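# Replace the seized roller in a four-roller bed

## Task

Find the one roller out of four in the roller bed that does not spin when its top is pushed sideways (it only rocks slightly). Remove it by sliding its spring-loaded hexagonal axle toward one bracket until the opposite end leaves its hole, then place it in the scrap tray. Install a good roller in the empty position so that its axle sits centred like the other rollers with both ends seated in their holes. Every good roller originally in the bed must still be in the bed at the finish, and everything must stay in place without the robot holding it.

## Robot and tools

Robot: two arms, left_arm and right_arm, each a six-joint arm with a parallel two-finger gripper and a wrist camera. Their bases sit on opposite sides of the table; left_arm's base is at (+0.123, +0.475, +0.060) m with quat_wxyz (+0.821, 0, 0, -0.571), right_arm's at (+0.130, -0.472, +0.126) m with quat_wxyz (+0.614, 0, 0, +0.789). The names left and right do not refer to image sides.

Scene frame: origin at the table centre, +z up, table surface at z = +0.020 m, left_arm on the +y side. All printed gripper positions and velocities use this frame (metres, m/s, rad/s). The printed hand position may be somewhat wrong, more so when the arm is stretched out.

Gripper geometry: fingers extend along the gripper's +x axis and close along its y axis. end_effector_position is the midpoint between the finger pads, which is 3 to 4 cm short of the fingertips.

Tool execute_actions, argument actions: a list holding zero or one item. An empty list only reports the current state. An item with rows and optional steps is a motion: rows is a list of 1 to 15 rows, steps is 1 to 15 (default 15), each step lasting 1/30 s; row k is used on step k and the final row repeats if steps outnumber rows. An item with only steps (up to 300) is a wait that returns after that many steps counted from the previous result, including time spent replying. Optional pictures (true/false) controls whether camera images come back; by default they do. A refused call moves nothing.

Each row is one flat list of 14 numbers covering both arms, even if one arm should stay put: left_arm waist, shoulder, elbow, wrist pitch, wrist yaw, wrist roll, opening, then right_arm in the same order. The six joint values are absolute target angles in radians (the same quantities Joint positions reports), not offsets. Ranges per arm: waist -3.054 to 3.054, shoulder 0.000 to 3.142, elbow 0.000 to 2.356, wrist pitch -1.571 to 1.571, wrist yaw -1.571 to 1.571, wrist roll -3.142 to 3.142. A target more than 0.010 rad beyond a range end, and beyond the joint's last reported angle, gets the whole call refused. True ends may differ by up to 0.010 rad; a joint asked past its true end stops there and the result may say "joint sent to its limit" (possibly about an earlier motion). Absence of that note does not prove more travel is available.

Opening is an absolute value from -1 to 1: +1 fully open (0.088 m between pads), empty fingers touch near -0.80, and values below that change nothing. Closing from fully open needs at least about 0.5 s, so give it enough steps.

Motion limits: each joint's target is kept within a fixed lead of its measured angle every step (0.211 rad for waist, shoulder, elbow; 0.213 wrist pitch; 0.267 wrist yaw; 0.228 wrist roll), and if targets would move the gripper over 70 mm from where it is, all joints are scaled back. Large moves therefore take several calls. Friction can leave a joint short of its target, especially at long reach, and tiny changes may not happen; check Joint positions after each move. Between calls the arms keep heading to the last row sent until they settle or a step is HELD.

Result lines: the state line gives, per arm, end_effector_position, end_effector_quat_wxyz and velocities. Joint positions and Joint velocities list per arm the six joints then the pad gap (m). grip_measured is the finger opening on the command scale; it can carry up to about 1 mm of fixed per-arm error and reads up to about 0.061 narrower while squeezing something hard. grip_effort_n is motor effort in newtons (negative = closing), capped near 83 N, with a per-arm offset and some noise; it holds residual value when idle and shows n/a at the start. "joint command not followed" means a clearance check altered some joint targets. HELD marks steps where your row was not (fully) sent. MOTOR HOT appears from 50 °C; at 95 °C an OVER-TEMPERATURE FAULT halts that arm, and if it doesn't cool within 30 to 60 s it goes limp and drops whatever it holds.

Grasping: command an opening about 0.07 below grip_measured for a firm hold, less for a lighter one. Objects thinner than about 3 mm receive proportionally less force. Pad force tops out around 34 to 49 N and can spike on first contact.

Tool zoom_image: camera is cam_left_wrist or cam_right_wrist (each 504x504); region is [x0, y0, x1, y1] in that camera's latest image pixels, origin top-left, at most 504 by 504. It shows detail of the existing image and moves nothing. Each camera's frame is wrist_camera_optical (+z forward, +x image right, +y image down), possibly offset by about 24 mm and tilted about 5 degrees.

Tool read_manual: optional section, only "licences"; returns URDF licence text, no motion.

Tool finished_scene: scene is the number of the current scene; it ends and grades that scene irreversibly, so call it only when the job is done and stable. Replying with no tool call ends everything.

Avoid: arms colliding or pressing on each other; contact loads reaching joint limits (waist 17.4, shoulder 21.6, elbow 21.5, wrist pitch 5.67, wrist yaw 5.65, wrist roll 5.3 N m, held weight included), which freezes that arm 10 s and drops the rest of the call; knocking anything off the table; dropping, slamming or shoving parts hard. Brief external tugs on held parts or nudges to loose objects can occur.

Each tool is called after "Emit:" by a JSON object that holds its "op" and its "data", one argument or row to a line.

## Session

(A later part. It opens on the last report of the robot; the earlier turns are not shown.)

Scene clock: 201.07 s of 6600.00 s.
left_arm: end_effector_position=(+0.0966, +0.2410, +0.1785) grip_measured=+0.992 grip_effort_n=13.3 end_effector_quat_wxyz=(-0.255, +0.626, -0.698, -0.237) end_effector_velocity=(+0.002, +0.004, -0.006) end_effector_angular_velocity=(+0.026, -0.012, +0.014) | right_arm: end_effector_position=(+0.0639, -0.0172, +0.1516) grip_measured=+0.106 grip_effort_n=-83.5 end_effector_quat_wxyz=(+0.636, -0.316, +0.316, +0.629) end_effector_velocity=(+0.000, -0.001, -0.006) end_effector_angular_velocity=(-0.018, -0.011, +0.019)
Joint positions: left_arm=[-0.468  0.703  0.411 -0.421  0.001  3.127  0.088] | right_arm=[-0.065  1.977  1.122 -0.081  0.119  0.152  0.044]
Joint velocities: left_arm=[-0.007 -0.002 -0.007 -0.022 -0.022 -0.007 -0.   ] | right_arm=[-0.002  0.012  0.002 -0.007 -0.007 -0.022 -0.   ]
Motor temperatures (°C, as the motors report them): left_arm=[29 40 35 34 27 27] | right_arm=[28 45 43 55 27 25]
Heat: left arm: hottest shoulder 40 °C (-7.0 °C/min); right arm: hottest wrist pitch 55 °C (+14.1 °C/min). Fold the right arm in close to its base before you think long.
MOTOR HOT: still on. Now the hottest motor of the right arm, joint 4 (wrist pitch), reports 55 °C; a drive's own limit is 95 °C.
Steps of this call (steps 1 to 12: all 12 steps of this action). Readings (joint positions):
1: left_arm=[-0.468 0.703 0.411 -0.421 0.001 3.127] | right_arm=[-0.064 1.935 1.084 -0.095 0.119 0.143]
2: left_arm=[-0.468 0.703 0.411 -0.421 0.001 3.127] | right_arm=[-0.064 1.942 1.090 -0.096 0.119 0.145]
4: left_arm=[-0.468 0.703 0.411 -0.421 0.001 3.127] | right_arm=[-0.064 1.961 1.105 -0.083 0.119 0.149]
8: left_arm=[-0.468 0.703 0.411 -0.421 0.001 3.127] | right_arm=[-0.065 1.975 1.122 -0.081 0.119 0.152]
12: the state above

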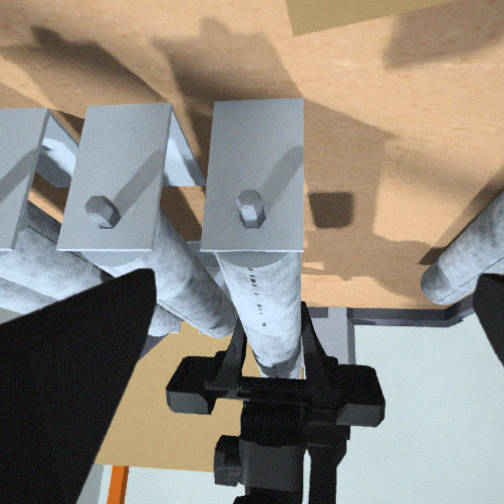

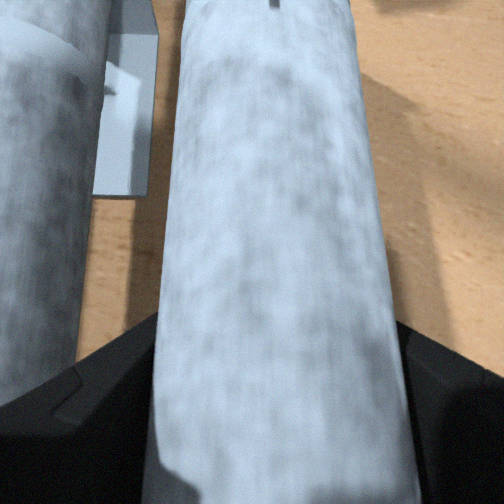

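Emit:
{"op": "execute_actions", "data": {
  "actions": [
    {"rows":[[-0.549,0.9,0.7,-0.6,0,-0.2,-0.2,-0.066,1.995,1.175,-0.05,0.12,0.16,-0.05]]}
  ],
  "pictures": false
}}

Emit:
{"op": "execute_actions", "data": {
  "actions": [
    {"rows":[[-0.549,0.9,0.7,-0.6,0,-0.2,-0.2,-0.066,2.02,1.14,-0.06,0.12,0.16,0.12]],"steps":10}
  ],
  "pictures": false
}}

Emit:
{"op": "execute_actions", "data": {
  "actions": [
    {"rows":[[-0.549,0.9,0.7,-0.6,0,-0.2,-0.2,-0.066,2.02,1.13,-0.065,0.12,0.16,0.5]],"steps":8}
  ],
  "pictures": false
}}

Emit:
{"op": "execute_actions", "data": {
  "actions": [
    {"rows":[[-0.549,0.9,0.7,-0.6,0,-0.2,-0.2,-0.062,1.8,1.13,-0.3,0.1,0.16,0.5]],"steps":12}
  ],
  "pictures": false
}}

Emit:
{"op": "execute_actions", "data": {
  "actions": [
    {"rows":[[-0.549,1.2,0.85,-0.8,0,-0.2,-0.2,-0.057,1.72,1.195,-0.804,0,-2.94,0.55]]}
  ],
  "pictures": false
}}

Emit:
{"op": "execute_actions", "data": {
  "actions": [
    {"rows":[[-0.549,1.42,0.87,-0.67,0,-0.2,-0.2,-0.057,1.756,1.195,-0.804,0,-2.94,0.55]]}
  ],
  "pictures": false
}}

Emit:
{"op": "execute_actions", "data": {
  "actions": [
    {"steps":32}
  ]
}}

Scene clock: 213.60 s of 6600.00 s.
left_arm: end_effector_position=(+0.0744, +0.2212, +0.2216) grip_measured=-0.182 grip_effort_n=-13.3 end_effector_quat_wxyz=(-0.052, +0.657, -0.561, -0.501) end_effector_velocity=(-0.003, -0.001, +0.002) end_effector_angular_velocity=(+0.221, +1.060, +1.096) | right_arm: end_effector_position=(+0.0635, -0.0175, +0.1365) grip_measured=+0.106 grip_effort_n=-83.5 end_effector_quat_wxyz=(+0.633, -0.323, +0.324, +0.624) end_effector_velocity=(+0.001, -0.004, -0.000) end_effector_angular_velocity=(-0.018, -0.018, +0.032)
Joint positions: left_arm=[-0.546  0.892  0.689 -0.596 -0.001  2.352  0.03 ] | right_arm=[-0.065  2.017  1.126 -0.07   0.118  0.158  0.044]
Joint velocities: left_arm=[-0.007  0.022  0.027 -0.022  0.007 -1.546 -0.008] | right_arm=[-0.002 -0.007 -0.002 -0.022 -0.007 -0.037 -0.   ]
Motor temperatures (°C, as the motors report them): left_arm=[29 40 35 34 27 27] | right_arm=[28 45 44 54 27 25]
Heat: left arm: hottest shoulder 40 °C (-4.0 °C/min); right arm: hottest wrist pitch 54 °C (+11.1 °C/min). Fold the right arm in close to its base before you think long.
MOTOR HOT: still on. Now the hottest motor of the right arm, joint 4 (wrist pitch), reports 54 °C; a drive's own limit is 95 °C.
Steps of this call (steps 1 to 15: the robot went on to your last target; steps 16 to 90: nothing new was sent; then 9.03 s passed at rest; steps 91 to 105: all 15 steps of this action). Readings (joint positions):
91: left_arm=[-0.473 0.717 0.427 -0.442 -0.003 3.102] | right_arm=[-0.065 1.981 1.123 -0.081 0.119 0.153]
92: left_arm=[-0.492 0.757 0.470 -0.500 -0.003 3.044] | right_arm=[-0.065 1.985 1.123 -0.081 0.119 0.154]
94: left_arm=[-0.521 0.835 0.558 -0.539 -0.001 2.938] | right_arm=[-0.065 1.998 1.124 -0.076 0.119 0.156]
98: left_arm=[-0.540 0.874 0.669 -0.575 -0.001 2.725] | right_arm=[-0.065 2.017 1.126 -0.070 0.119 0.157]
105: the state above

Scene clock: 213.93 s of 6600.00 s.
left_arm: end_effector_position=(+0.0742, +0.2208, +0.2227) grip_measured=-0.197 grip_effort_n=-13.7 end_effector_quat_wxyz=(+0.123, +0.647, -0.410, -0.631) end_effector_velocity=(-0.002, -0.000, +0.001) end_effector_angular_velocity=(+0.204, +1.096, +1.131) | right_arm: end_effector_position=(+0.0638, -0.0185, +0.1311) grip_measured=+0.119 grip_effort_n=-33.7 end_effector_quat_wxyz=(+0.632, -0.328, +0.327, +0.621) end_effector_velocity=(+0.000, -0.002, -0.001) end_effector_angular_velocity=(-0.009, -0.008, +0.020)
Joint positions: left_arm=[-0.547  0.894  0.693 -0.597 -0.001  1.821  0.029] | right_arm=[-0.065  2.03   1.126 -0.069  0.118  0.158  0.045]
Joint velocities: left_arm=[-0.002 -0.002 -0.002  0.007  0.007 -1.59  -0.   ] | right_arm=[-0.002 -0.002 -0.002 -0.007 -0.007 -0.022  0.002]
Motor temperatures (°C, as the motors report them): left_arm=[29 40 35 34 27 27] | right_arm=[28 45 44 54 27 25]
Heat: left arm: hottest shoulder 40 °C (-4.0 °C/min); right arm: hottest wrist pitch 54 °C (+11.0 °C/min). Fold the right arm in close to its base before you think long.
MOTOR HOT: still on. Now the hottest motor of the right arm, joint 4 (wrist pitch), reports 54 °C; a drive's own limit is 95 °C.
Steps of this call (steps 1 to 10: all 10 steps of this action). Readings (joint positions):
1: left_arm=[-0.546 0.893 0.690 -0.596 -0.001 2.299] | right_arm=[-0.065 2.019 1.126 -0.070 0.118 0.158]
2: left_arm=[-0.546 0.893 0.691 -0.596 -0.001 2.247] | right_arm=[-0.065 2.022 1.126 -0.071 0.118 0.158]
4: left_arm=[-0.546 0.893 0.692 -0.597 -0.001 2.140] | right_arm=[-0.065 2.028 1.126 -0.069 0.118 0.158]
8: left_arm=[-0.547 0.894 0.693 -0.597 -0.001 1.928] | right_arm=[-0.065 2.030 1.126 -0.069 0.118 0.158]
10: the state above

Scene clock: 214.20 s of 6600.00 s.
left_arm: end_effector_position=(+0.0742, +0.2208, +0.2227) grip_measured=-0.198 grip_effort_n=-13.7 end_effector_quat_wxyz=(+0.257, +0.606, -0.267, -0.703) end_effector_velocity=(+0.003, +0.002, -0.003) end_effector_angular_velocity=(+0.219, +1.072, +1.151) | right_arm: end_effector_position=(+0.0635, -0.0172, +0.1333) grip_measured=+0.459 grip_effort_n=17.9 end_effector_quat_wxyz=(+0.633, -0.325, +0.325, +0.623) end_effector_velocity=(+0.000, -0.013, -0.010) end_effector_angular_velocity=(-0.073, +0.009, +0.004)
Joint positions: left_arm=[-0.547  0.894  0.693 -0.597 -0.001  1.394  0.029] | right_arm=[-0.065  2.027  1.127 -0.065  0.118  0.158  0.061]
Joint velocities: left_arm=[-0.002 -0.002 -0.007 -0.007 -0.022 -1.59   0.   ] | right_arm=[-0.002  0.002 -0.002 -0.066 -0.022  0.007  0.016]
Motor temperatures (°C, as the motors report them): left_arm=[29 40 35 34 27 27] | right_arm=[28 45 44 54 27 25]
Heat: left arm: hottest shoulder 40 °C (-4.1 °C/min); right arm: hottest wrist pitch 54 °C (+10.2 °C/min). Fold the right arm in close to its base before you think long.
MOTOR HOT: still on. Now the hottest motor of the right arm, joint 4 (wrist pitch), reports 54 °C; a drive's own limit is 95 °C.
Steps of this call (steps 1 to 8: all 8 steps of this action). Readings (joint positions):
1: left_arm=[-0.547 0.894 0.693 -0.597 -0.001 1.767] | right_arm=[-0.065 2.030 1.126 -0.069 0.118 0.158]
2: left_arm=[-0.547 0.894 0.693 -0.597 -0.001 1.714] | right_arm=[-0.065 2.030 1.126 -0.069 0.118 0.158]
4: left_arm=[-0.547 0.894 0.693 -0.597 -0.001 1.607] | right_arm=[-0.065 2.028 1.127 -0.062 0.118 0.158]
8: the state above

Scene clock: 214.60 s of 6600.00 s.
left_arm: end_effector_position=(+0.0742, +0.2208, +0.2227) grip_measured=-0.198 grip_effort_n=-13.7 end_effector_quat_wxyz=(+0.434, +0.495, -0.033, -0.752) end_effector_velocity=(+0.001, +0.004, -0.004) end_effector_angular_velocity=(+0.230, +1.080, +1.141) | right_arm: end_effector_position=(+0.0660, -0.0429, +0.2007) grip_measured=+0.496 grip_effort_n=17.9 end_effector_quat_wxyz=(+0.627, -0.325, +0.329, +0.627) end_effector_velocity=(+0.001, -0.031, -0.029) end_effector_angular_velocity=(-0.181, -0.007, +0.024)
Joint positions: left_arm=[-0.547  0.894  0.693 -0.597 -0.001  0.756  0.029] | right_arm=[-0.065  1.806  1.132 -0.295  0.103  0.158  0.063]
Joint velocities: left_arm=[-0.002 -0.002 -0.002 -0.022 -0.007 -1.59  -0.   ] | right_arm=[-0.002  0.012 -0.012 -0.154 -0.037 -0.007  0.   ]
Motor temperatures (°C, as the motors report them): left_arm=[29 40 35 34 27 27] | right_arm=[28 45 44 54 27 25]
Heat: left arm: hottest shoulder 40 °C (-4.0 °C/min); right arm: hottest wrist pitch 54 °C (+10.1 °C/min). Fold the right arm in close to its base before you think long.
MOTOR HOT: still on. Now the hottest motor of the right arm, joint 4 (wrist pitch), reports 54 °C; a drive's own limit is 95 °C.
Steps of this call (steps 1 to 12: all 12 steps of this action). Readings (joint positions):
1: left_arm=[-0.547 0.894 0.693 -0.597 -0.001 1.340] | right_arm=[-0.065 2.010 1.127 -0.089 0.117 0.158]
2: left_arm=[-0.547 0.894 0.693 -0.597 -0.001 1.287] | right_arm=[-0.065 1.980 1.126 -0.154 0.113 0.158]
4: left_arm=[-0.547 0.894 0.693 -0.597 -0.001 1.181] | right_arm=[-0.065 1.908 1.119 -0.227 0.109 0.158]
8: left_arm=[-0.547 0.894 0.693 -0.597 -0.001 0.969] | right_arm=[-0.065 1.814 1.132 -0.268 0.105 0.158]
12: the state above

Scene clock: 215.10 s of 6600.00 s.
left_arm: end_effector_position=(+0.0732, +0.2166, +0.1835) grip_measured=-0.198 grip_effort_n=-13.7 end_effector_quat_wxyz=(+0.544, +0.406, +0.356, -0.642) end_effector_velocity=(+0.001, +0.001, +0.002) end_effector_angular_velocity=(+0.136, +0.568, +1.285) | right_arm: end_effector_position=(+0.0642, -0.1249, +0.2014) grip_measured=+0.546 grip_effort_n=17.9 end_effector_quat_wxyz=(+0.333, -0.608, +0.191, +0.696) end_effector_velocity=(-0.001, -0.026, -0.003) end_effector_angular_velocity=(-0.054, -0.362, +1.585)
Joint positions: left_arm=[-0.547  1.188  0.843 -0.795 -0.001 -0.04   0.029] | right_arm=[-0.06   1.729  1.182 -0.786  0.004 -0.618  0.066]
Joint velocities: left_arm=[-0.002  0.017  0.027 -0.037 -0.007 -1.414 -0.   ] | right_arm=[ 0.002 -0.007  0.002 -0.125 -0.037 -1.619  0.   ]
Motor temperatures (°C, as the motors report them): left_arm=[29 40 35 34 27 27] | right_arm=[28 45 44 53 27 25]
Heat: left arm: hottest shoulder 40 °C (-4.0 °C/min); right arm: hottest wrist pitch 53 °C (+9.0 °C/min). Fold the right arm in close to its base before you think long.
MOTOR HOT: still on. Now the hottest motor of the right arm, joint 4 (wrist pitch), reports 53 °C; a drive's own limit is 95 °C.
Steps of this call (steps 1 to 15: all 15 steps of this action). Readings (joint positions):
1: left_arm=[-0.547 0.909 0.707 -0.622 -0.001 0.703] | right_arm=[-0.066 1.803 1.135 -0.317 0.094 0.134]
2: left_arm=[-0.547 0.949 0.744 -0.681 -0.001 0.650] | right_arm=[-0.066 1.794 1.145 -0.375 0.067 0.074]
4: left_arm=[-0.547 1.048 0.802 -0.723 -0.001 0.543] | right_arm=[-0.062 1.766 1.155 -0.474 0.036 -0.031]
8: left_arm=[-0.547 1.163 0.827 -0.780 -0.001 0.332] | right_arm=[-0.060 1.733 1.180 -0.666 0.013 -0.245]
15: the state above

Scene clock: 215.60 s of 6600.00 s.
left_arm: end_effector_position=(+0.0672, +0.1858, +0.1449) grip_measured=-0.198 grip_effort_n=-13.7 end_effector_quat_wxyz=(+0.563, +0.387, +0.422, -0.596) end_effector_velocity=(+0.000, -0.001, -0.005) end_effector_angular_velocity=(+0.012, -0.001, +0.021) | right_arm: end_effector_position=(+0.0648, -0.1289, +0.1940) grip_measured=+0.547 grip_effort_n=17.9 end_effector_quat_wxyz=(+0.055, -0.692, -0.085, +0.714) end_effector_velocity=(-0.001, -0.007, -0.005) end_effector_angular_velocity=(+0.016, -0.298, +1.560)
Joint positions: left_arm=[-0.547  1.408  0.868 -0.673 -0.001 -0.195  0.029] | right_arm=[-0.06   1.75   1.182 -0.802  0.003 -1.423  0.066]
Joint velocities: left_arm=[-0.002  0.017 -0.002  0.007 -0.007 -0.022 -0.   ] | right_arm=[-0.002  0.007 -0.007 -0.022 -0.022 -1.59  -0.   ]
Motor temperatures (°C, as the motors report them): left_arm=[29 40 35 34 27 27] | right_arm=[28 45 43 53 27 25]
Heat: left arm: hottest shoulder 40 °C (-4.0 °C/min); right arm: hottest wrist pitch 53 °C (+9.1 °C/min). Fold the right arm in close to its base before you think long.
MOTOR HOT: still on. Now the hottest motor of the right arm, joint 4 (wrist pitch), reports 53 °C; a drive's own limit is 95 °C.
Steps of this call (steps 1 to 15: all 15 steps of this action). Readings (joint positions):
1: left_arm=[-0.547 1.202 0.844 -0.791 -0.001 -0.083] | right_arm=[-0.060 1.730 1.182 -0.790 0.004 -0.672]
2: left_arm=[-0.547 1.234 0.852 -0.760 -0.001 -0.113] | right_arm=[-0.060 1.732 1.182 -0.794 0.003 -0.726]
4: left_arm=[-0.547 1.324 0.870 -0.704 -0.001 -0.151] | right_arm=[-0.060 1.739 1.182 -0.797 0.003 -0.833]
8: left_arm=[-0.547 1.400 0.868 -0.685 -0.001 -0.183] | right_arm=[-0.060 1.748 1.182 -0.801 0.003 -1.049]
15: the state above

Scene clock: 216.67 s of 6600.00 s.
left_arm: end_effector_position=(+0.0672, +0.1856, +0.1444) grip_measured=-0.198 grip_effort_n=-13.7 end_effector_quat_wxyz=(+0.564, +0.387, +0.423, -0.595) end_effector_velocity=(-0.002, -0.000, +0.000) end_effector_angular_velocity=(-0.005, +0.011, +0.002) | right_arm: end_effector_position=(+0.0648, -0.1290, +0.1938) grip_measured=+0.547 grip_effort_n=17.0 end_effector_quat_wxyz=(+0.430, +0.546, +0.547, -0.467) end_effector_velocity=(-0.001, +0.002, +0.002) end_effector_angular_velocity=(+0.015, -0.018, +0.205)
Joint positions: left_arm=[-0.547  1.41   0.868 -0.671 -0.001 -0.197  0.029] | right_arm=[-0.06   1.75   1.182 -0.802  0.003 -2.917  0.066]
Joint velocities: left_arm=[-0.002 -0.002 -0.002  0.007  0.007 -0.007 -0.   ] | right_arm=[-0.007 -0.002  0.002  0.007 -0.022 -0.212 -0.   ]
Motor temperatures (°C, as the motors report them): left_arm=[29 40 35 34 27 27] | right_arm=[28 45 43 52 27 25]
Heat: left arm: hottest shoulder 40 °C (-4.0 °C/min); right arm: hottest wrist pitch 52 °C (+8.1 °C/min). Fold the right arm in close to its base before you think long.
MOTOR HOT: still on. Now the hottest motor of the right arm, joint 4 (wrist pitch), reports 52 °C; a drive's own limit is 95 °C.
Steps of this call (steps 1 to 32: the robot went on to your last target). Readings (joint positions):
1: left_arm=[-0.547 1.408 0.868 -0.672 -0.001 -0.196] | right_arm=[-0.060 1.750 1.182 -0.802 0.003 -1.476]
2: left_arm=[-0.547 1.409 0.868 -0.672 -0.001 -0.196] | right_arm=[-0.060 1.750 1.182 -0.802 0.003 -1.530]
4: left_arm=[-0.547 1.409 0.868 -0.671 -0.001 -0.196] | right_arm=[-0.060 1.750 1.182 -0.802 0.003 -1.637]
8: left_arm=[-0.547 1.410 0.868 -0.671 -0.001 -0.196] | right_arm=[-0.060 1.750 1.182 -0.802 0.003 -1.851]
32: the state above

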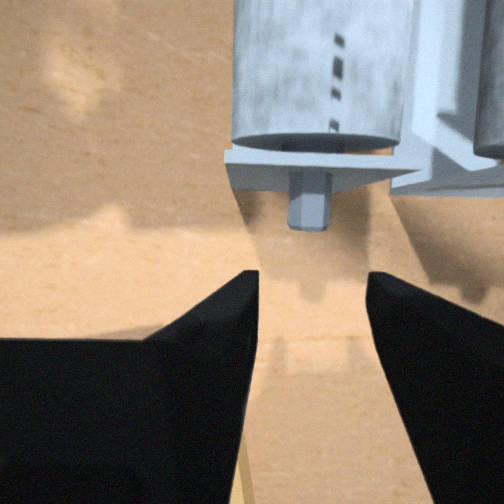

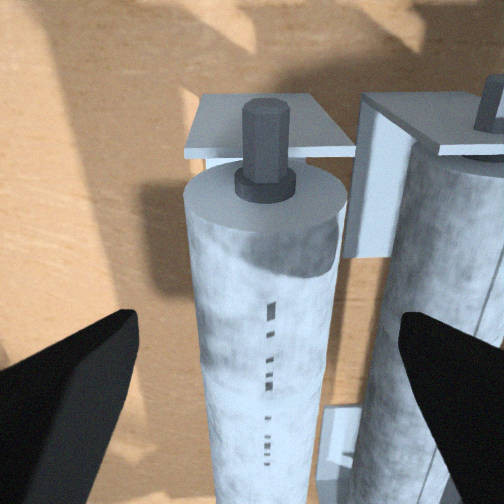

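Emit:
{"op": "execute_actions", "data": {
  "actions": [
    {"rows":[[-0.538,1.53,0.87,-0.55,0,-0.19,-0.2,-0.062,1.85,1.06,-0.584,0,-2.95,0.55]]}
  ]
}}

Scene clock: 219.00 s of 6600.00 s.
left_arm: end_effector_position=(+0.0649, +0.1631, +0.1243) grip_measured=-0.198 grip_effort_n=-13.7 end_effector_quat_wxyz=(+0.567, +0.381, +0.419, -0.598) end_effector_velocity=(-0.002, +0.001, -0.004) end_effector_angular_velocity=(+0.008, +0.003, -0.012) | right_arm: end_effector_position=(+0.0642, -0.1260, +0.1397) grip_measured=+0.547 grip_effort_n=17.0 end_effector_quat_wxyz=(+0.438, +0.539, +0.554, -0.458) end_effector_velocity=(-0.001, -0.006, -0.003) end_effector_angular_velocity=(-0.018, +0.005, -0.003)
Joint positions: left_arm=[-0.541  1.518  0.873 -0.553 -0.001 -0.193  0.029] | right_arm=[-0.06   1.848  1.068 -0.59   0.003 -2.947  0.066]
Joint velocities: left_arm=[-0.002  0.007 -0.007  0.007  0.007  0.007 -0.   ] | right_arm=[ 0.002 -0.002 -0.012 -0.007 -0.007  0.007 -0.   ]
Motor temperatures (°C, as the motors report them): left_arm=[29 40 35 34 27 27] | right_arm=[28 44 43 51 27 25]
Heat: left arm: hottest shoulder 40 °C (-4.0 °C/min); right arm: hottest wrist pitch 51 °C (+6.0 °C/min). Fold the right arm in close to its base before you think long.
MOTOR HOT: still on. Now the hottest motor of the right arm, joint 4 (wrist pitch), reports 51 °C; a drive's own limit is 95 °C.
Steps of this call (steps 1 to 30: the robot went on to your last target; steps 31 to 55: nothing new was sent; steps 56 to 70: all 15 steps of this action). Readings (joint positions):
56: left_arm=[-0.547 1.418 0.868 -0.662 -0.001 -0.197] | right_arm=[-0.060 1.758 1.172 -0.783 0.003 -2.939]
57: left_arm=[-0.546 1.435 0.869 -0.628 -0.001 -0.197] | right_arm=[-0.060 1.767 1.153 -0.721 0.003 -2.942]
59: left_arm=[-0.544 1.481 0.874 -0.586 -0.001 -0.196] | right_arm=[-0.060 1.803 1.124 -0.654 0.003 -2.944]
63: left_arm=[-0.541 1.516 0.873 -0.562 -0.001 -0.194] | right_arm=[-0.060 1.847 1.072 -0.613 0.003 -2.947]
70: the state above

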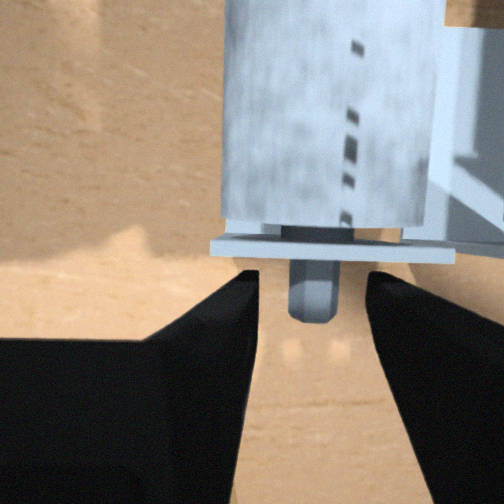

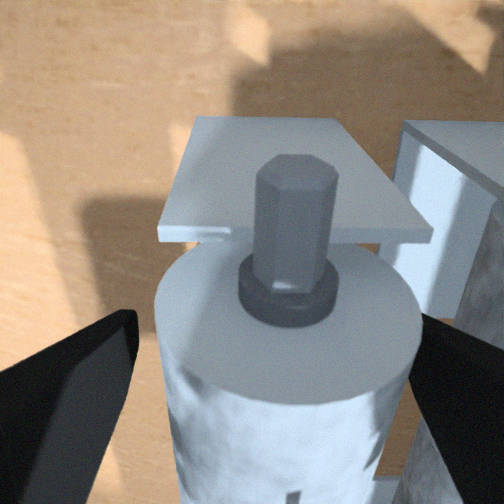

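Emit:
{"op": "execute_actions", "data": {
  "actions": [
    {"rows":[[-0.54,1.552,0.873,-0.525,0,-0.19,-0.35,-0.047,1.845,1.07,-0.584,0,-2.95,0.4]],"steps":8}
  ],
  "pictures": false
}}

Emit:
{"op": "execute_actions", "data": {
  "actions": [
    {"rows":[[-0.54,1.552,0.873,-0.525,0,-0.19,-0.75,-0.047,1.84,1.075,-0.584,0,-2.95,-0.05]],"steps":10}
  ],
  "pictures": false
}}

Emit:
{"op": "execute_actions", "data": {
  "actions": [
    {"rows":[[-0.55,1.495,0.815,-0.545,0,-0.2,-0.75,-0.047,1.83,1.075,-0.584,0,-2.95,-0.05]],"steps":8}
  ],
  "pictures": false
}}

Emit:
{"op": "execute_actions", "data": {
  "actions": [
    {"rows":[[-0.558,1.44,0.765,-0.56,0,-0.205,-0.75,-0.047,1.83,1.075,-0.584,0,-2.95,-0.05]],"steps":12}
  ]
}}

Scene clock: 225.97 s of 6600.00 s.
left_arm: end_effector_position=(+0.0642, +0.1592, +0.1195) grip_measured=-0.333 grip_effort_n=-13.3 end_effector_quat_wxyz=(+0.567, +0.381, +0.419, -0.598) end_effector_velocity=(-0.000, -0.002, +0.000) end_effector_angular_velocity=(-0.018, -0.001, +0.007) | right_arm: end_effector_position=(+0.0613, -0.1258, +0.1399) grip_measured=+0.418 grip_effort_n=-13.7 end_effector_quat_wxyz=(+0.439, +0.537, +0.558, -0.456) end_effector_velocity=(-0.009, -0.004, -0.000) end_effector_angular_velocity=(-0.014, +0.032, +0.027)
Joint positions: left_arm=[-0.541  1.54   0.873 -0.528 -0.001 -0.193  0.023] | right_arm=[-0.052  1.848  1.068 -0.587  0.003 -2.948  0.059]
Joint velocities: left_arm=[-0.002 -0.002 -0.007  0.022 -0.007 -0.007 -0.007] | right_arm=[ 0.012 -0.002 -0.002 -0.007 -0.037 -0.007 -0.007]
Motor temperatures (°C, as the motors report them): left_arm=[29 40 35 33 27 27] | right_arm=[28 43 41 48 27 25]
Heat: left arm: hottest shoulder 40 °C (-3.0 °C/min); right arm: hottest wrist pitch 48 °C (+3.0 °C/min). Fold the right arm in close to its base before you think long.
MOTOR HOT: still on. Now the hottest motor of the right arm, joint 4 (wrist pitch), reports 48 °C; a drive's own limit is 95 °C.
Steps of this call (steps 1 to 15: the robot went on to your last target; steps 16 to 90: nothing new was sent; then 3.70 s passed at rest; steps 91 to 98: all 8 steps of this action). Readings (joint positions):
91: left_arm=[-0.541 1.521 0.873 -0.549 -0.001 -0.193] | right_arm=[-0.060 1.848 1.068 -0.586 0.003 -2.948]
92: left_arm=[-0.541 1.524 0.873 -0.542 -0.001 -0.193] | right_arm=[-0.059 1.848 1.068 -0.587 0.003 -2.948]
94: left_arm=[-0.541 1.533 0.873 -0.534 -0.001 -0.193] | right_arm=[-0.056 1.848 1.068 -0.587 0.003 -2.948]
98: the state above

Scene clock: 226.30 s of 6600.00 s.
left_arm: end_effector_position=(+0.0649, +0.1590, +0.1195) grip_measured=-0.615 grip_effort_n=-83.5 end_effector_quat_wxyz=(+0.568, +0.381, +0.418, -0.598) end_effector_velocity=(+0.000, +0.003, -0.001) end_effector_angular_velocity=(+0.010, +0.013, +0.020) | right_arm: end_effector_position=(+0.0616, -0.1259, +0.1399) grip_measured=+0.127 grip_effort_n=-83.5 end_effector_quat_wxyz=(+0.439, +0.538, +0.557, -0.456) end_effector_velocity=(+0.001, -0.008, +0.000) end_effector_angular_velocity=(-0.032, -0.001, +0.006)
Joint positions: left_arm=[-0.539  1.54   0.873 -0.528 -0.004 -0.192  0.009] | right_arm=[-0.052  1.848  1.068 -0.587  0.005 -2.946  0.045]
Joint velocities: left_arm=[ 0.002 -0.007 -0.007 -0.007  0.007 -0.022 -0.   ] | right_arm=[-0.002 -0.007 -0.002 -0.037 -0.007 -0.007 -0.   ]
Motor temperatures (°C, as the motors report them): left_arm=[29 40 35 33 27 27] | right_arm=[28 42 41 48 27 25]
Heat: left arm: hottest shoulder 40 °C (-3.0 °C/min); right arm: hottest wrist pitch 48 °C (+3.0 °C/min). Fold the right arm in close to its base before you think long.
MOTOR HOT: still on. Now the hottest motor of the right arm, joint 4 (wrist pitch), reports 48 °C; a drive's own limit is 95 °C.
Steps of this call (steps 1 to 10: all 10 steps of this action). Readings (joint positions):
1: left_arm=[-0.541 1.540 0.873 -0.528 -0.001 -0.193] | right_arm=[-0.052 1.848 1.068 -0.587 0.003 -2.948]
2: left_arm=[-0.541 1.540 0.873 -0.528 -0.001 -0.193] | right_arm=[-0.051 1.848 1.068 -0.586 0.003 -2.948]
4: left_arm=[-0.539 1.540 0.873 -0.528 -0.004 -0.193] | right_arm=[-0.052 1.848 1.068 -0.587 0.005 -2.947]
8: left_arm=[-0.539 1.540 0.873 -0.528 -0.004 -0.192] | right_arm=[-0.052 1.848 1.068 -0.587 0.005 -2.946]
10: the state above

Scene clock: 226.57 s of 6600.00 s.
left_arm: end_effector_position=(+0.0652, +0.1649, +0.1190) grip_measured=-0.615 grip_effort_n=-83.5 end_effector_quat_wxyz=(+0.569, +0.379, +0.416, -0.599) end_effector_velocity=(+0.001, +0.013, +0.000) end_effector_angular_velocity=(+0.003, +0.001, +0.016) | right_arm: end_effector_position=(+0.0616, -0.1257, +0.1404) grip_measured=+0.127 grip_effort_n=-83.5 end_effector_quat_wxyz=(+0.438, +0.539, +0.557, -0.455) end_effector_velocity=(+0.000, -0.002, -0.000) end_effector_angular_velocity=(-0.008, +0.004, +0.006)
Joint positions: left_arm=[-0.542  1.514  0.843 -0.518 -0.004 -0.194  0.009] | right_arm=[-0.052  1.846  1.068 -0.587  0.005 -2.946  0.045]
Joint velocities: left_arm=[-0.007 -0.051 -0.046 -0.007 -0.007 -0.022  0.   ] | right_arm=[-0.002 -0.002 -0.002 -0.007 -0.007 -0.007 -0.   ]
Motor temperatures (°C, as the motors report them): left_arm=[29 40 35 33 27 27] | right_arm=[28 42 41 48 27 25]
Heat: left arm: hottest shoulder 40 °C (-3.0 °C/min); right arm: hottest wrist pitch 48 °C (+2.0 °C/min). Fold the right arm in close to its base before you think long.
MOTOR HOT: still on. Now the hottest motor of the right arm, joint 4 (wrist pitch), reports 48 °C; a drive's own limit is 95 °C.
Steps of this call (steps 1 to 8: all 8 steps of this action). Readings (joint positions):
1: left_arm=[-0.539 1.537 0.869 -0.526 -0.004 -0.192] | right_arm=[-0.052 1.848 1.068 -0.587 0.005 -2.946]
2: left_arm=[-0.540 1.531 0.862 -0.521 -0.004 -0.192] | right_arm=[-0.052 1.847 1.068 -0.587 0.005 -2.946]
4: left_arm=[-0.541 1.523 0.852 -0.516 -0.004 -0.192] | right_arm=[-0.052 1.847 1.068 -0.587 0.005 -2.946]
8: the state above

Scene clock: 226.97 s of 6600.00 s.
left_arm: end_effector_position=(+0.0656, +0.1810, +0.1178) grip_measured=-0.615 grip_effort_n=-83.5 end_effector_quat_wxyz=(+0.566, +0.382, +0.418, -0.598) end_effector_velocity=(+0.000, -0.001, +0.002) end_effector_angular_velocity=(-0.013, -0.002, +0.007) | right_arm: end_effector_position=(+0.0614, -0.1250, +0.1405) grip_measured=+0.127 grip_effort_n=-83.5 end_effector_quat_wxyz=(+0.437, +0.539, +0.558, -0.455) end_effector_velocity=(-0.001, +0.002, +0.000) end_effector_angular_velocity=(+0.006, +0.007, +0.006)
Joint positions: left_arm=[-0.551  1.46   0.792 -0.531 -0.005 -0.2    0.009] | right_arm=[-0.052  1.846  1.068 -0.584  0.005 -2.946  0.045]
Joint velocities: left_arm=[-0.002 -0.007 -0.002  0.007 -0.007 -0.007 -0.   ] | right_arm=[-0.002  0.002  0.002  0.007 -0.007 -0.007  0.   ]
Motor temperatures (°C, as the motors report them): left_arm=[29 40 35 33 27 27] | right_arm=[28 42 41 48 27 25]
Heat: left arm: hottest shoulder 40 °C (-3.0 °C/min); right arm: hottest wrist pitch 48 °C (+2.0 °C/min). Fold the right arm in close to its base before you think long.
MOTOR HOT: still on. Now the hottest motor of the right arm, joint 4 (wrist pitch), reports 48 °C; a drive's own limit is 95 °C.
Steps of this call (steps 1 to 12: all 12 steps of this action). Readings (joint positions):
1: left_arm=[-0.542 1.509 0.838 -0.518 -0.005 -0.194] | right_arm=[-0.052 1.846 1.068 -0.587 0.005 -2.946]
2: left_arm=[-0.544 1.499 0.828 -0.519 -0.005 -0.196] | right_arm=[-0.052 1.846 1.068 -0.587 0.005 -2.946]
4: left_arm=[-0.549 1.475 0.806 -0.533 -0.005 -0.199] | right_arm=[-0.052 1.846 1.068 -0.587 0.005 -2.946]
8: left_arm=[-0.551 1.461 0.793 -0.531 -0.005 -0.200] | right_arm=[-0.052 1.846 1.068 -0.584 0.005 -2.946]
12: the state above

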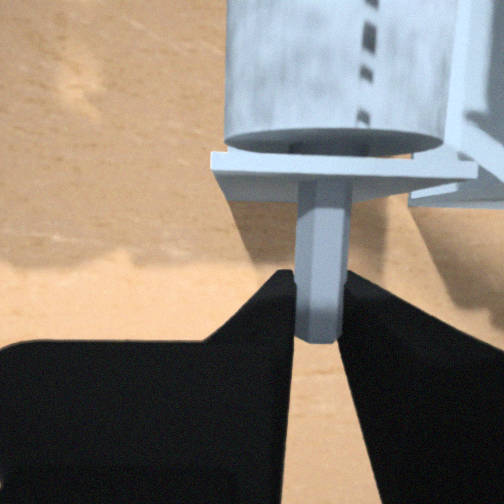

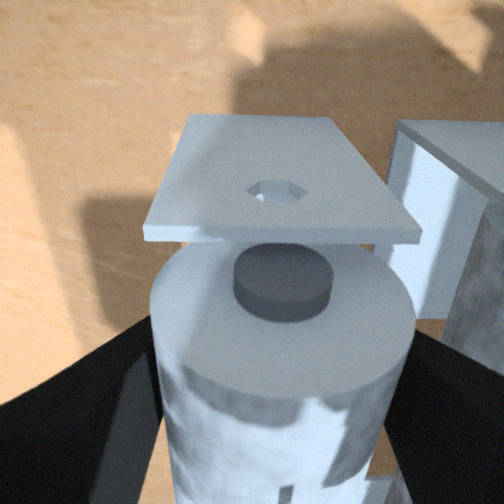

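Emit:
{"op": "execute_actions", "data": {
  "actions": [
    {"rows":[[-0.558,1.435,0.768,-0.56,0,-0.205,-0.75,-0.052,1.83,1.02,-0.50,0,-2.95,-0.05]],"steps":8}
  ],
  "pictures": false
}}

Emit:
{"op": "execute_actions", "data": {
  "actions": [
    {"rows":[[-0.558,1.435,0.768,-0.56,0,-0.205,-0.75,-0.052,1.83,0.973,-0.425,0,-2.95,-0.05]],"steps":12}
  ]
}}

Emit:
{"op": "execute_actions", "data": {
  "actions": [
    {"rows":[[-0.55,1.48,0.815,-0.545,0,-0.2,-0.75,-0.052,1.83,0.973,-0.425,0,-2.95,-0.05]],"steps":12}
  ]
}}

Scene clock: 230.77 s of 6600.00 s.
left_arm: end_effector_position=(+0.0656, +0.1811, +0.1189) grip_measured=-0.615 grip_effort_n=-83.5 end_effector_quat_wxyz=(+0.567, +0.381, +0.418, -0.599) end_effector_velocity=(-0.000, +0.003, +0.002) end_effector_angular_velocity=(-0.004, -0.009, -0.011) | right_arm: end_effector_position=(+0.0615, -0.1251, +0.1325) grip_measured=+0.127 grip_effort_n=-83.5 end_effector_quat_wxyz=(+0.428, +0.544, +0.565, -0.449) end_effector_velocity=(-0.004, +0.008, -0.008) end_effector_angular_velocity=(+0.066, +0.033, +0.010)
Joint positions: left_arm=[-0.551  1.455  0.791 -0.531 -0.005 -0.201  0.009] | right_arm=[-0.052  1.846  1.025 -0.513  0.004 -2.946  0.045]
Joint velocities: left_arm=[-0.007 -0.017 -0.007 -0.007 -0.007  0.007 -0.   ] | right_arm=[-0.002  0.002 -0.051  0.125 -0.022 -0.007  0.   ]
Motor temperatures (°C, as the motors report them): left_arm=[29 41 35 33 27 27] | right_arm=[28 42 40 46 27 25]
Heat: left arm: hottest shoulder 41 °C (-1.0 °C/min); right arm: hottest wrist pitch 46 °C (-3.0 °C/min).
MOTOR HOT: cleared. Now the hottest motor of the right arm, joint 4 (wrist pitch), reports 46 °C.
Steps of this call (steps 1 to 15: the robot went on to your last target; steps 16 to 90: nothing new was sent; then 0.53 s passed at rest; steps 91 to 98: all 8 steps of this action). Readings (joint positions):
91: left_arm=[-0.551 1.459 0.791 -0.530 -0.005 -0.201] | right_arm=[-0.052 1.846 1.064 -0.578 0.004 -2.946]
92: left_arm=[-0.551 1.458 0.791 -0.530 -0.005 -0.201] | right_arm=[-0.052 1.846 1.053 -0.559 0.004 -2.946]
94: left_arm=[-0.551 1.456 0.791 -0.531 -0.005 -0.201] | right_arm=[-0.052 1.846 1.036 -0.529 0.004 -2.946]
98: the state above

Scene clock: 231.17 s of 6600.00 s.
left_arm: end_effector_position=(+0.0655, +0.1815, +0.1198) grip_measured=-0.615 grip_effort_n=-83.5 end_effector_quat_wxyz=(+0.567, +0.380, +0.417, -0.600) end_effector_velocity=(+0.000, -0.001, +0.001) end_effector_angular_velocity=(-0.008, -0.003, +0.007) | right_arm: end_effector_position=(+0.0616, -0.1256, +0.1240) grip_measured=+0.127 grip_effort_n=-83.5 end_effector_quat_wxyz=(+0.418, +0.549, +0.573, -0.442) end_effector_velocity=(-0.000, +0.000, -0.001) end_effector_angular_velocity=(+0.011, +0.007, +0.007)
Joint positions: left_arm=[-0.552  1.451  0.791 -0.534 -0.005 -0.201  0.009] | right_arm=[-0.052  1.846  0.976 -0.433  0.004 -2.946  0.045]
Joint velocities: left_arm=[-0.002 -0.002 -0.002  0.007 -0.007 -0.007  0.   ] | right_arm=[-0.002 -0.002 -0.012  0.022 -0.007 -0.007 -0.   ]
Motor temperatures (°C, as the motors report them): left_arm=[29 41 35 33 27 27] | right_arm=[28 42 40 46 27 25]
Heat: left arm: hottest shoulder 41 °C (-1.0 °C/min); right arm: hottest wrist pitch 46 °C (-3.0 °C/min).
Steps of this call (steps 1 to 12: all 12 steps of this action). Readings (joint positions):
1: left_arm=[-0.552 1.455 0.791 -0.531 -0.005 -0.201] | right_arm=[-0.052 1.846 1.019 -0.505 0.004 -2.946]
2: left_arm=[-0.552 1.454 0.791 -0.532 -0.005 -0.201] | right_arm=[-0.052 1.846 1.006 -0.483 0.004 -2.946]
4: left_arm=[-0.552 1.452 0.791 -0.533 -0.005 -0.201] | right_arm=[-0.052 1.846 0.990 -0.455 0.004 -2.946]
8: left_arm=[-0.552 1.452 0.791 -0.533 -0.005 -0.201] | right_arm=[-0.052 1.846 0.979 -0.438 0.004 -2.946]
12: the state above

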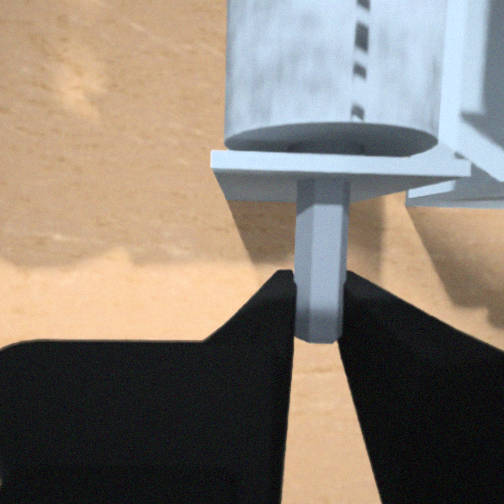

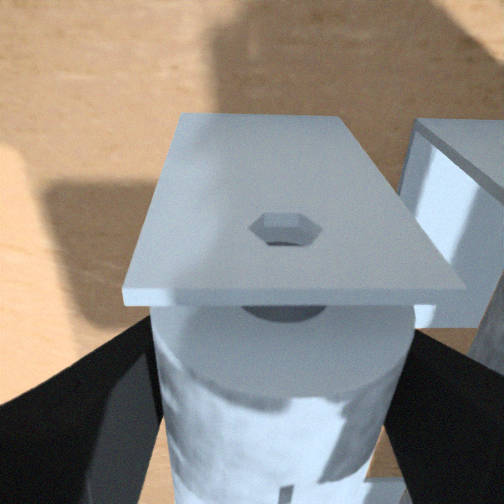

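Scene clock: 231.57 s of 6600.00 s.
left_arm: end_effector_position=(+0.0653, +0.1774, +0.1201) grip_measured=-0.615 grip_effort_n=-83.5 end_effector_quat_wxyz=(+0.567, +0.382, +0.419, -0.598) end_effector_velocity=(+0.001, +0.002, -0.003) end_effector_angular_velocity=(+0.016, -0.007, +0.007) | right_arm: end_effector_position=(+0.0617, -0.1256, +0.1238) grip_measured=+0.127 grip_effort_n=-83.5 end_effector_quat_wxyz=(+0.418, +0.549, +0.573, -0.442) end_effector_velocity=(-0.002, -0.003, +0.002) end_effector_angular_velocity=(-0.006, +0.018, +0.010)
Joint positions: left_arm=[-0.55   1.47   0.811 -0.539 -0.005 -0.201  0.009] | right_arm=[-0.052  1.846  0.974 -0.431  0.004 -2.946  0.045]
Joint velocities: left_arm=[-0.002  0.007 -0.002 -0.007 -0.007 -0.007 -0.   ] | right_arm=[-0.002 -0.012 -0.007 -0.007 -0.022 -0.007 -0.   ]
Motor temperatures (°C, as the motors report them): left_arm=[29 41 35 33 27 27] | right_arm=[28 42 40 46 27 25]
Heat: left arm: hottest shoulder 41 °C (-1.0 °C/min); right arm: hottest wrist pitch 46 °C (-4.1 °C/min).
Steps of this call (steps 1 to 12: all 12 steps of this action). Readings (joint positions):
1: left_arm=[-0.552 1.452 0.793 -0.534 -0.005 -0.201] | right_arm=[-0.052 1.846 0.975 -0.432 0.004 -2.946]
2: left_arm=[-0.552 1.456 0.797 -0.537 -0.005 -0.201] | right_arm=[-0.052 1.846 0.975 -0.431 0.004 -2.946]
4: left_arm=[-0.550 1.465 0.806 -0.534 -0.005 -0.201] | right_arm=[-0.052 1.846 0.974 -0.431 0.004 -2.946]
8: left_arm=[-0.550 1.469 0.810 -0.538 -0.005 -0.201] | right_arm=[-0.052 1.846 0.974 -0.431 0.004 -2.946]
12: the state above

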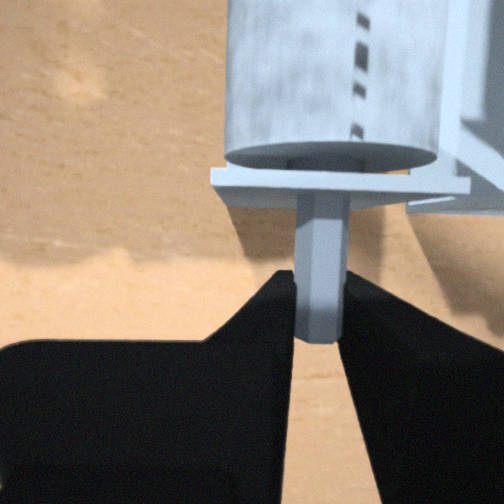

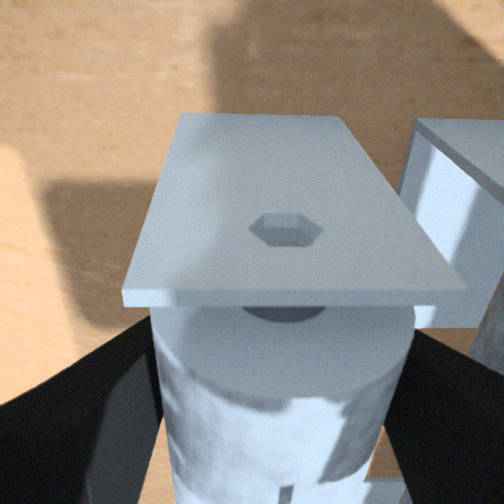

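Against the plate, slightly high. Release the stub and creep down.

Emit:
{"op": "execute_actions", "data": {
  "actions": [
    {"rows":[[-0.55,1.47,0.811,-0.54,0,-0.2,-0.2,-0.048,1.85,0.973,-0.42,0,-2.95,-0.05]],"steps":12}
  ],
  "pictures": false
}}

Emit:
{"op": "execute_actions", "data": {
  "actions": [
    {"rows":[[-0.55,1.47,0.811,-0.54,0,-0.2,-0.2,-0.048,1.862,0.973,-0.415,0,-2.95,-0.05]],"steps":12}
  ]
}}

Scene clock: 235.70 s of 6600.00 s.
left_arm: end_effector_position=(+0.0651, +0.1777, +0.1200) grip_measured=-0.218 grip_effort_n=16.5 end_effector_quat_wxyz=(+0.566, +0.382, +0.420, -0.598) end_effector_velocity=(-0.001, +0.004, -0.000) end_effector_angular_velocity=(+0.020, +0.011, +0.015) | right_arm: end_effector_position=(+0.0617, -0.1257, +0.1223) grip_measured=+0.127 grip_effort_n=-83.5 end_effector_quat_wxyz=(+0.419, +0.549, +0.573, -0.442) end_effector_velocity=(+0.002, -0.002, -0.000) end_effector_angular_velocity=(-0.008, -0.000, +0.016)
Joint positions: left_arm=[-0.55   1.47   0.811 -0.541 -0.003 -0.201  0.028] | right_arm=[-0.052  1.851  0.974 -0.428  0.004 -2.946  0.045]
Joint velocities: left_arm=[-0.002 -0.002  0.002 -0.022  0.007 -0.022  0.007] | right_arm=[-0.007 -0.002 -0.002 -0.007 -0.007 -0.022 -0.   ]
Motor temperatures (°C, as the motors report them): left_arm=[29 41 35 33 27 27] | right_arm=[28 42 39 45 27 25]
Heat: left arm: hottest shoulder 41 °C (-1.0 °C/min); right arm: hottest wrist pitch 45 °C (-8.1 °C/min).
Steps of this call (steps 1 to 15: the robot went on to your last target; steps 16 to 90: nothing new was sent; then 0.73 s passed at rest; steps 91 to 102: all 12 steps of this action). Readings (joint positions):
91: left_arm=[-0.550 1.470 0.811 -0.539 -0.005 -0.201] | right_arm=[-0.052 1.846 0.974 -0.431 0.004 -2.946]
92: left_arm=[-0.550 1.470 0.811 -0.539 -0.004 -0.201] | right_arm=[-0.052 1.847 0.974 -0.430 0.004 -2.946]
94: left_arm=[-0.550 1.470 0.811 -0.542 -0.003 -0.201] | right_arm=[-0.052 1.848 0.974 -0.430 0.004 -2.946]
98: left_arm=[-0.550 1.470 0.811 -0.541 -0.003 -0.201] | right_arm=[-0.052 1.850 0.974 -0.428 0.004 -2.946]
102: the state above

Scene clock: 236.10 s of 6600.00 s.
left_arm: end_effector_position=(+0.0651, +0.1777, +0.1200) grip_measured=-0.203 grip_effort_n=16.5 end_effector_quat_wxyz=(+0.566, +0.382, +0.420, -0.598) end_effector_velocity=(+0.003, +0.002, -0.001) end_effector_angular_velocity=(+0.002, -0.029, -0.015) | right_arm: end_effector_position=(+0.0614, -0.1258, +0.1192) grip_measured=+0.127 grip_effort_n=-83.5 end_effector_quat_wxyz=(+0.420, +0.548, +0.572, -0.443) end_effector_velocity=(+0.004, -0.001, -0.000) end_effector_angular_velocity=(-0.005, -0.010, -0.002)
Joint positions: left_arm=[-0.55   1.47   0.811 -0.541 -0.003 -0.201  0.029] | right_arm=[-0.052  1.86   0.972 -0.421  0.003 -2.946  0.045]
Joint velocities: left_arm=[-0.002 -0.002 -0.002 -0.007 -0.022  0.022 -0.   ] | right_arm=[-0.007 -0.002 -0.002 -0.007  0.007 -0.007 -0.   ]
Motor temperatures (°C, as the motors report them): left_arm=[29 41 35 33 27 27] | right_arm=[28 42 39 45 27 25]
Heat: left arm: hottest shoulder 41 °C (-1.0 °C/min); right arm: hottest wrist pitch 45 °C (-8.1 °C/min).
Steps of this call (steps 1 to 12: all 12 steps of this action). Readings (joint positions):
1: left_arm=[-0.550 1.470 0.811 -0.541 -0.003 -0.201] | right_arm=[-0.052 1.852 0.974 -0.428 0.004 -2.946]
2: left_arm=[-0.550 1.470 0.811 -0.541 -0.003 -0.201] | right_arm=[-0.052 1.854 0.974 -0.427 0.004 -2.946]
4: left_arm=[-0.550 1.470 0.811 -0.541 -0.003 -0.201] | right_arm=[-0.052 1.859 0.974 -0.423 0.003 -2.946]
8: left_arm=[-0.550 1.470 0.811 -0.541 -0.003 -0.201] | right_arm=[-0.052 1.860 0.972 -0.421 0.003 -2.946]
12: the state above

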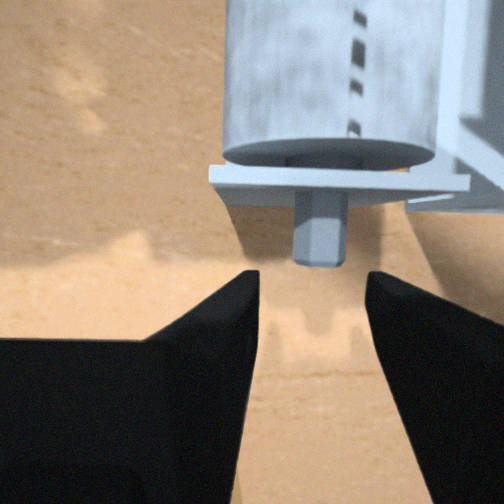

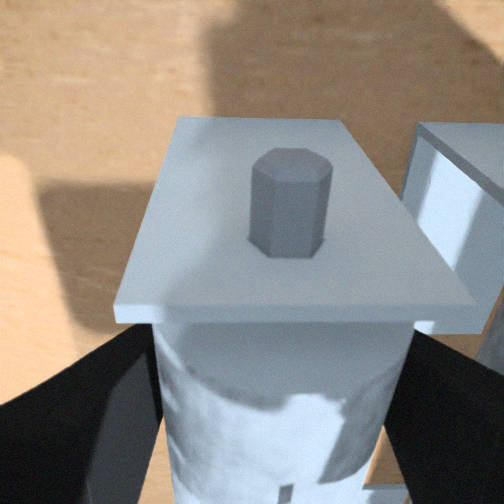

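Emit:
{"op": "execute_actions", "data": {
  "actions": [
    {"rows":[[-0.55,1.47,0.811,-0.54,0,-0.2,-0.2,-0.05,1.845,0.973,-0.432,0,-2.95,-0.05]],"steps":8}
  ],
  "pictures": false
}}

Emit:
{"op": "execute_actions", "data": {
  "actions": [
    {"rows":[[-0.55,1.47,0.811,-0.54,0,-0.2,-0.2,-0.028,1.855,0.973,-0.432,0,-2.95,0.35]],"steps":10}
  ]
}}

Emit:
{"op": "execute_actions", "data": {
  "actions": [
    {"rows":[[-0.55,1.4,0.811,-0.6,0,-0.2,-0.2,-0.028,1.72,1.06,-0.6,0,-2.95,0.35]]}
  ]
}}

Scene clock: 240.53 s of 6600.00 s.
left_arm: end_effector_position=(+0.0651, +0.1777, +0.1200) grip_measured=-0.202 grip_effort_n=16.5 end_effector_quat_wxyz=(+0.566, +0.382, +0.420, -0.598) end_effector_velocity=(+0.002, +0.002, -0.001) end_effector_angular_velocity=(+0.005, -0.011, -0.002) | right_arm: end_effector_position=(+0.0616, -0.1267, +0.1190) grip_measured=+0.127 grip_effort_n=-83.5 end_effector_quat_wxyz=(+0.421, +0.547, +0.571, -0.444) end_effector_velocity=(+0.003, -0.003, +0.000) end_effector_angular_velocity=(-0.014, -0.016, +0.017)
Joint positions: left_arm=[-0.55   1.47   0.811 -0.541 -0.003 -0.201  0.029] | right_arm=[-0.052  1.86   0.972 -0.425  0.003 -2.946  0.045]
Joint velocities: left_arm=[ 0.002 -0.002 -0.002 -0.007 -0.007  0.007 -0.   ] | right_arm=[-0.002 -0.002  0.002 -0.022  0.007 -0.022 -0.   ]
Motor temperatures (°C, as the motors report them): left_arm=[29 41 35 33 27 27] | right_arm=[28 41 38 43 27 25]
Heat: left arm: hottest shoulder 41 °C (+0.0 °C/min); right arm: hottest wrist pitch 43 °C (-12.0 °C/min).
Steps of this call (steps 1 to 15: the robot went on to your last target; steps 16 to 90: nothing new was sent; then 1.17 s passed at rest; steps 91 to 98: all 8 steps of this action). Readings (joint positions):
91: left_arm=[-0.550 1.470 0.811 -0.541 -0.003 -0.201] | right_arm=[-0.052 1.860 0.972 -0.421 0.003 -2.946]
92: left_arm=[-0.550 1.470 0.811 -0.541 -0.003 -0.201] | right_arm=[-0.052 1.860 0.972 -0.422 0.003 -2.946]
94: left_arm=[-0.550 1.470 0.811 -0.541 -0.003 -0.201] | right_arm=[-0.052 1.860 0.972 -0.423 0.003 -2.946]
98: the state above

Scene clock: 240.87 s of 6600.00 s.
left_arm: end_effector_position=(+0.0651, +0.1777, +0.1200) grip_measured=-0.202 grip_effort_n=16.5 end_effector_quat_wxyz=(+0.566, +0.382, +0.420, -0.598) end_effector_velocity=(-0.003, +0.001, +0.002) end_effector_angular_velocity=(-0.001, +0.010, -0.003) | right_arm: end_effector_position=(+0.0577, -0.1289, +0.1187) grip_measured=+0.326 grip_effort_n=16.5 end_effector_quat_wxyz=(+0.427, +0.543, +0.573, -0.441) end_effector_velocity=(-0.005, -0.004, -0.002) end_effector_angular_velocity=(-0.016, +0.016, +0.020)
Joint positions: left_arm=[-0.55   1.47   0.811 -0.541 -0.003 -0.201  0.029] | right_arm=[-0.038  1.86   0.972 -0.431  0.006 -2.948  0.055]
Joint velocities: left_arm=[-0.007 -0.007  0.002 -0.007  0.007 -0.007  0.   ] | right_arm=[ 0.007  0.002 -0.002 -0.007 -0.022 -0.007  0.009]
Motor temperatures (°C, as the motors report them): left_arm=[29 41 35 33 27 27] | right_arm=[28 41 38 43 27 25]
Heat: left arm: hottest shoulder 41 °C (+0.0 °C/min); right arm: hottest wrist pitch 43 °C (-13.2 °C/min).
Steps of this call (steps 1 to 10: all 10 steps of this action). Readings (joint positions):
1: left_arm=[-0.550 1.470 0.811 -0.541 -0.003 -0.201] | right_arm=[-0.052 1.860 0.972 -0.426 0.003 -2.946]
2: left_arm=[-0.550 1.470 0.811 -0.541 -0.003 -0.201] | right_arm=[-0.050 1.860 0.972 -0.426 0.004 -2.946]
4: left_arm=[-0.550 1.470 0.811 -0.541 -0.003 -0.201] | right_arm=[-0.045 1.860 0.972 -0.431 0.006 -2.947]
8: left_arm=[-0.550 1.470 0.811 -0.541 -0.003 -0.201] | right_arm=[-0.040 1.860 0.972 -0.431 0.006 -2.948]
10: the state above

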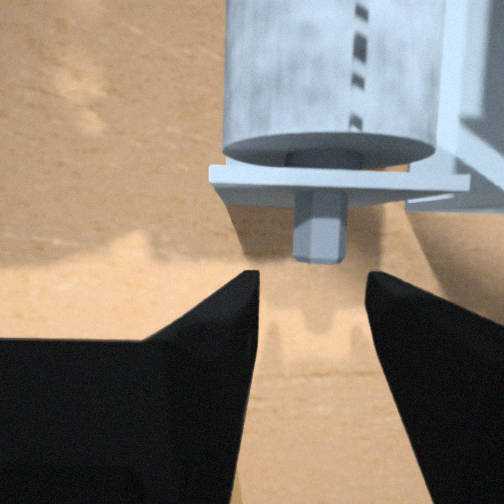

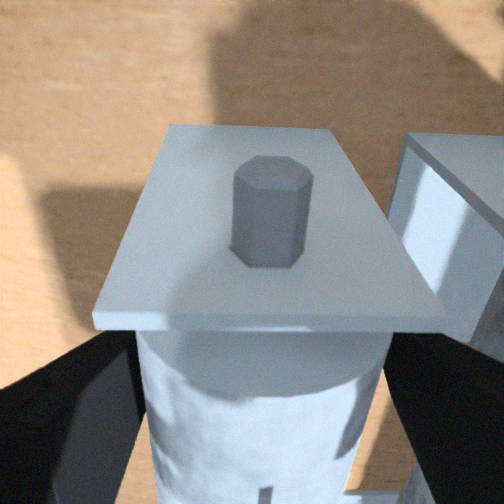

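Scene clock: 241.37 s of 6600.00 s.
left_arm: end_effector_position=(+0.0668, +0.1865, +0.1333) grip_measured=-0.202 grip_effort_n=16.5 end_effector_quat_wxyz=(+0.567, +0.379, +0.418, -0.600) end_effector_velocity=(+0.003, +0.004, -0.001) end_effector_angular_velocity=(+0.014, -0.015, +0.026) | right_arm: end_effector_position=(+0.0542, -0.1263, +0.1747) grip_measured=+0.347 grip_effort_n=17.9 end_effector_quat_wxyz=(+0.413, +0.547, +0.587, -0.431) end_effector_velocity=(+0.002, -0.001, +0.003) end_effector_angular_velocity=(+0.004, -0.008, +0.002)
Joint positions: left_arm=[-0.55   1.407  0.812 -0.597 -0.003 -0.201  0.029] | right_arm=[-0.032  1.728  1.051 -0.597  0.003 -2.948  0.056]
Joint velocities: left_arm=[-0.002 -0.007 -0.002 -0.022 -0.022 -0.022  0.   ] | right_arm=[-0.002 -0.012 -0.002 -0.007  0.007 -0.007  0.   ]
Motor temperatures (°C, as the motors report them): left_arm=[29 41 35 33 27 27] | right_arm=[28 41 38 43 27 25]
Heat: left arm: hottest shoulder 41 °C (+0.0 °C/min); right arm: hottest wrist pitch 43 °C (-13.1 °C/min).
Steps of this call (steps 1 to 15: all 15 steps of this action). Readings (joint positions):
1: left_arm=[-0.550 1.467 0.811 -0.544 -0.003 -0.201] | right_arm=[-0.038 1.851 0.977 -0.445 0.006 -2.948]
2: left_arm=[-0.550 1.458 0.811 -0.559 -0.003 -0.201] | right_arm=[-0.037 1.837 0.988 -0.494 0.004 -2.948]
4: left_arm=[-0.550 1.433 0.811 -0.579 -0.003 -0.201] | right_arm=[-0.033 1.790 1.003 -0.547 0.003 -2.948]
8: left_arm=[-0.550 1.408 0.812 -0.592 -0.003 -0.201] | right_arm=[-0.032 1.734 1.048 -0.576 0.003 -2.948]
15: the state above

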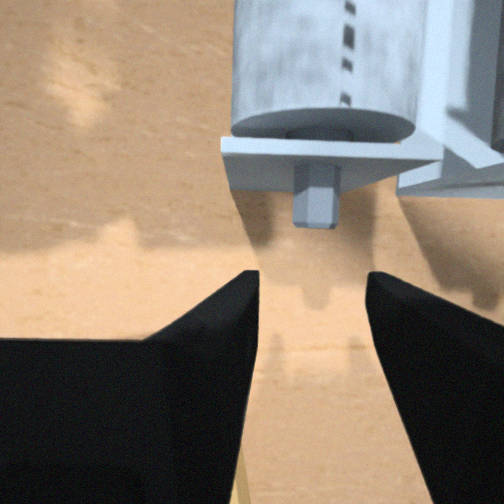

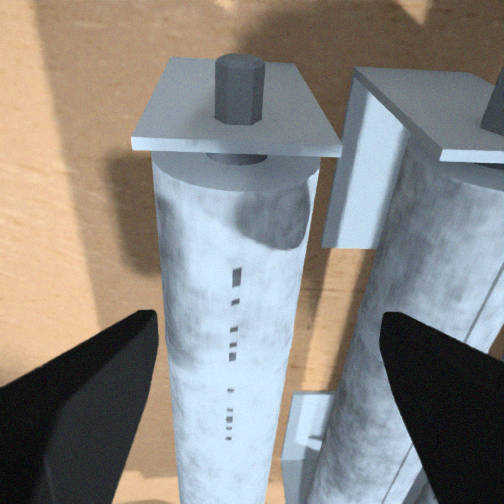

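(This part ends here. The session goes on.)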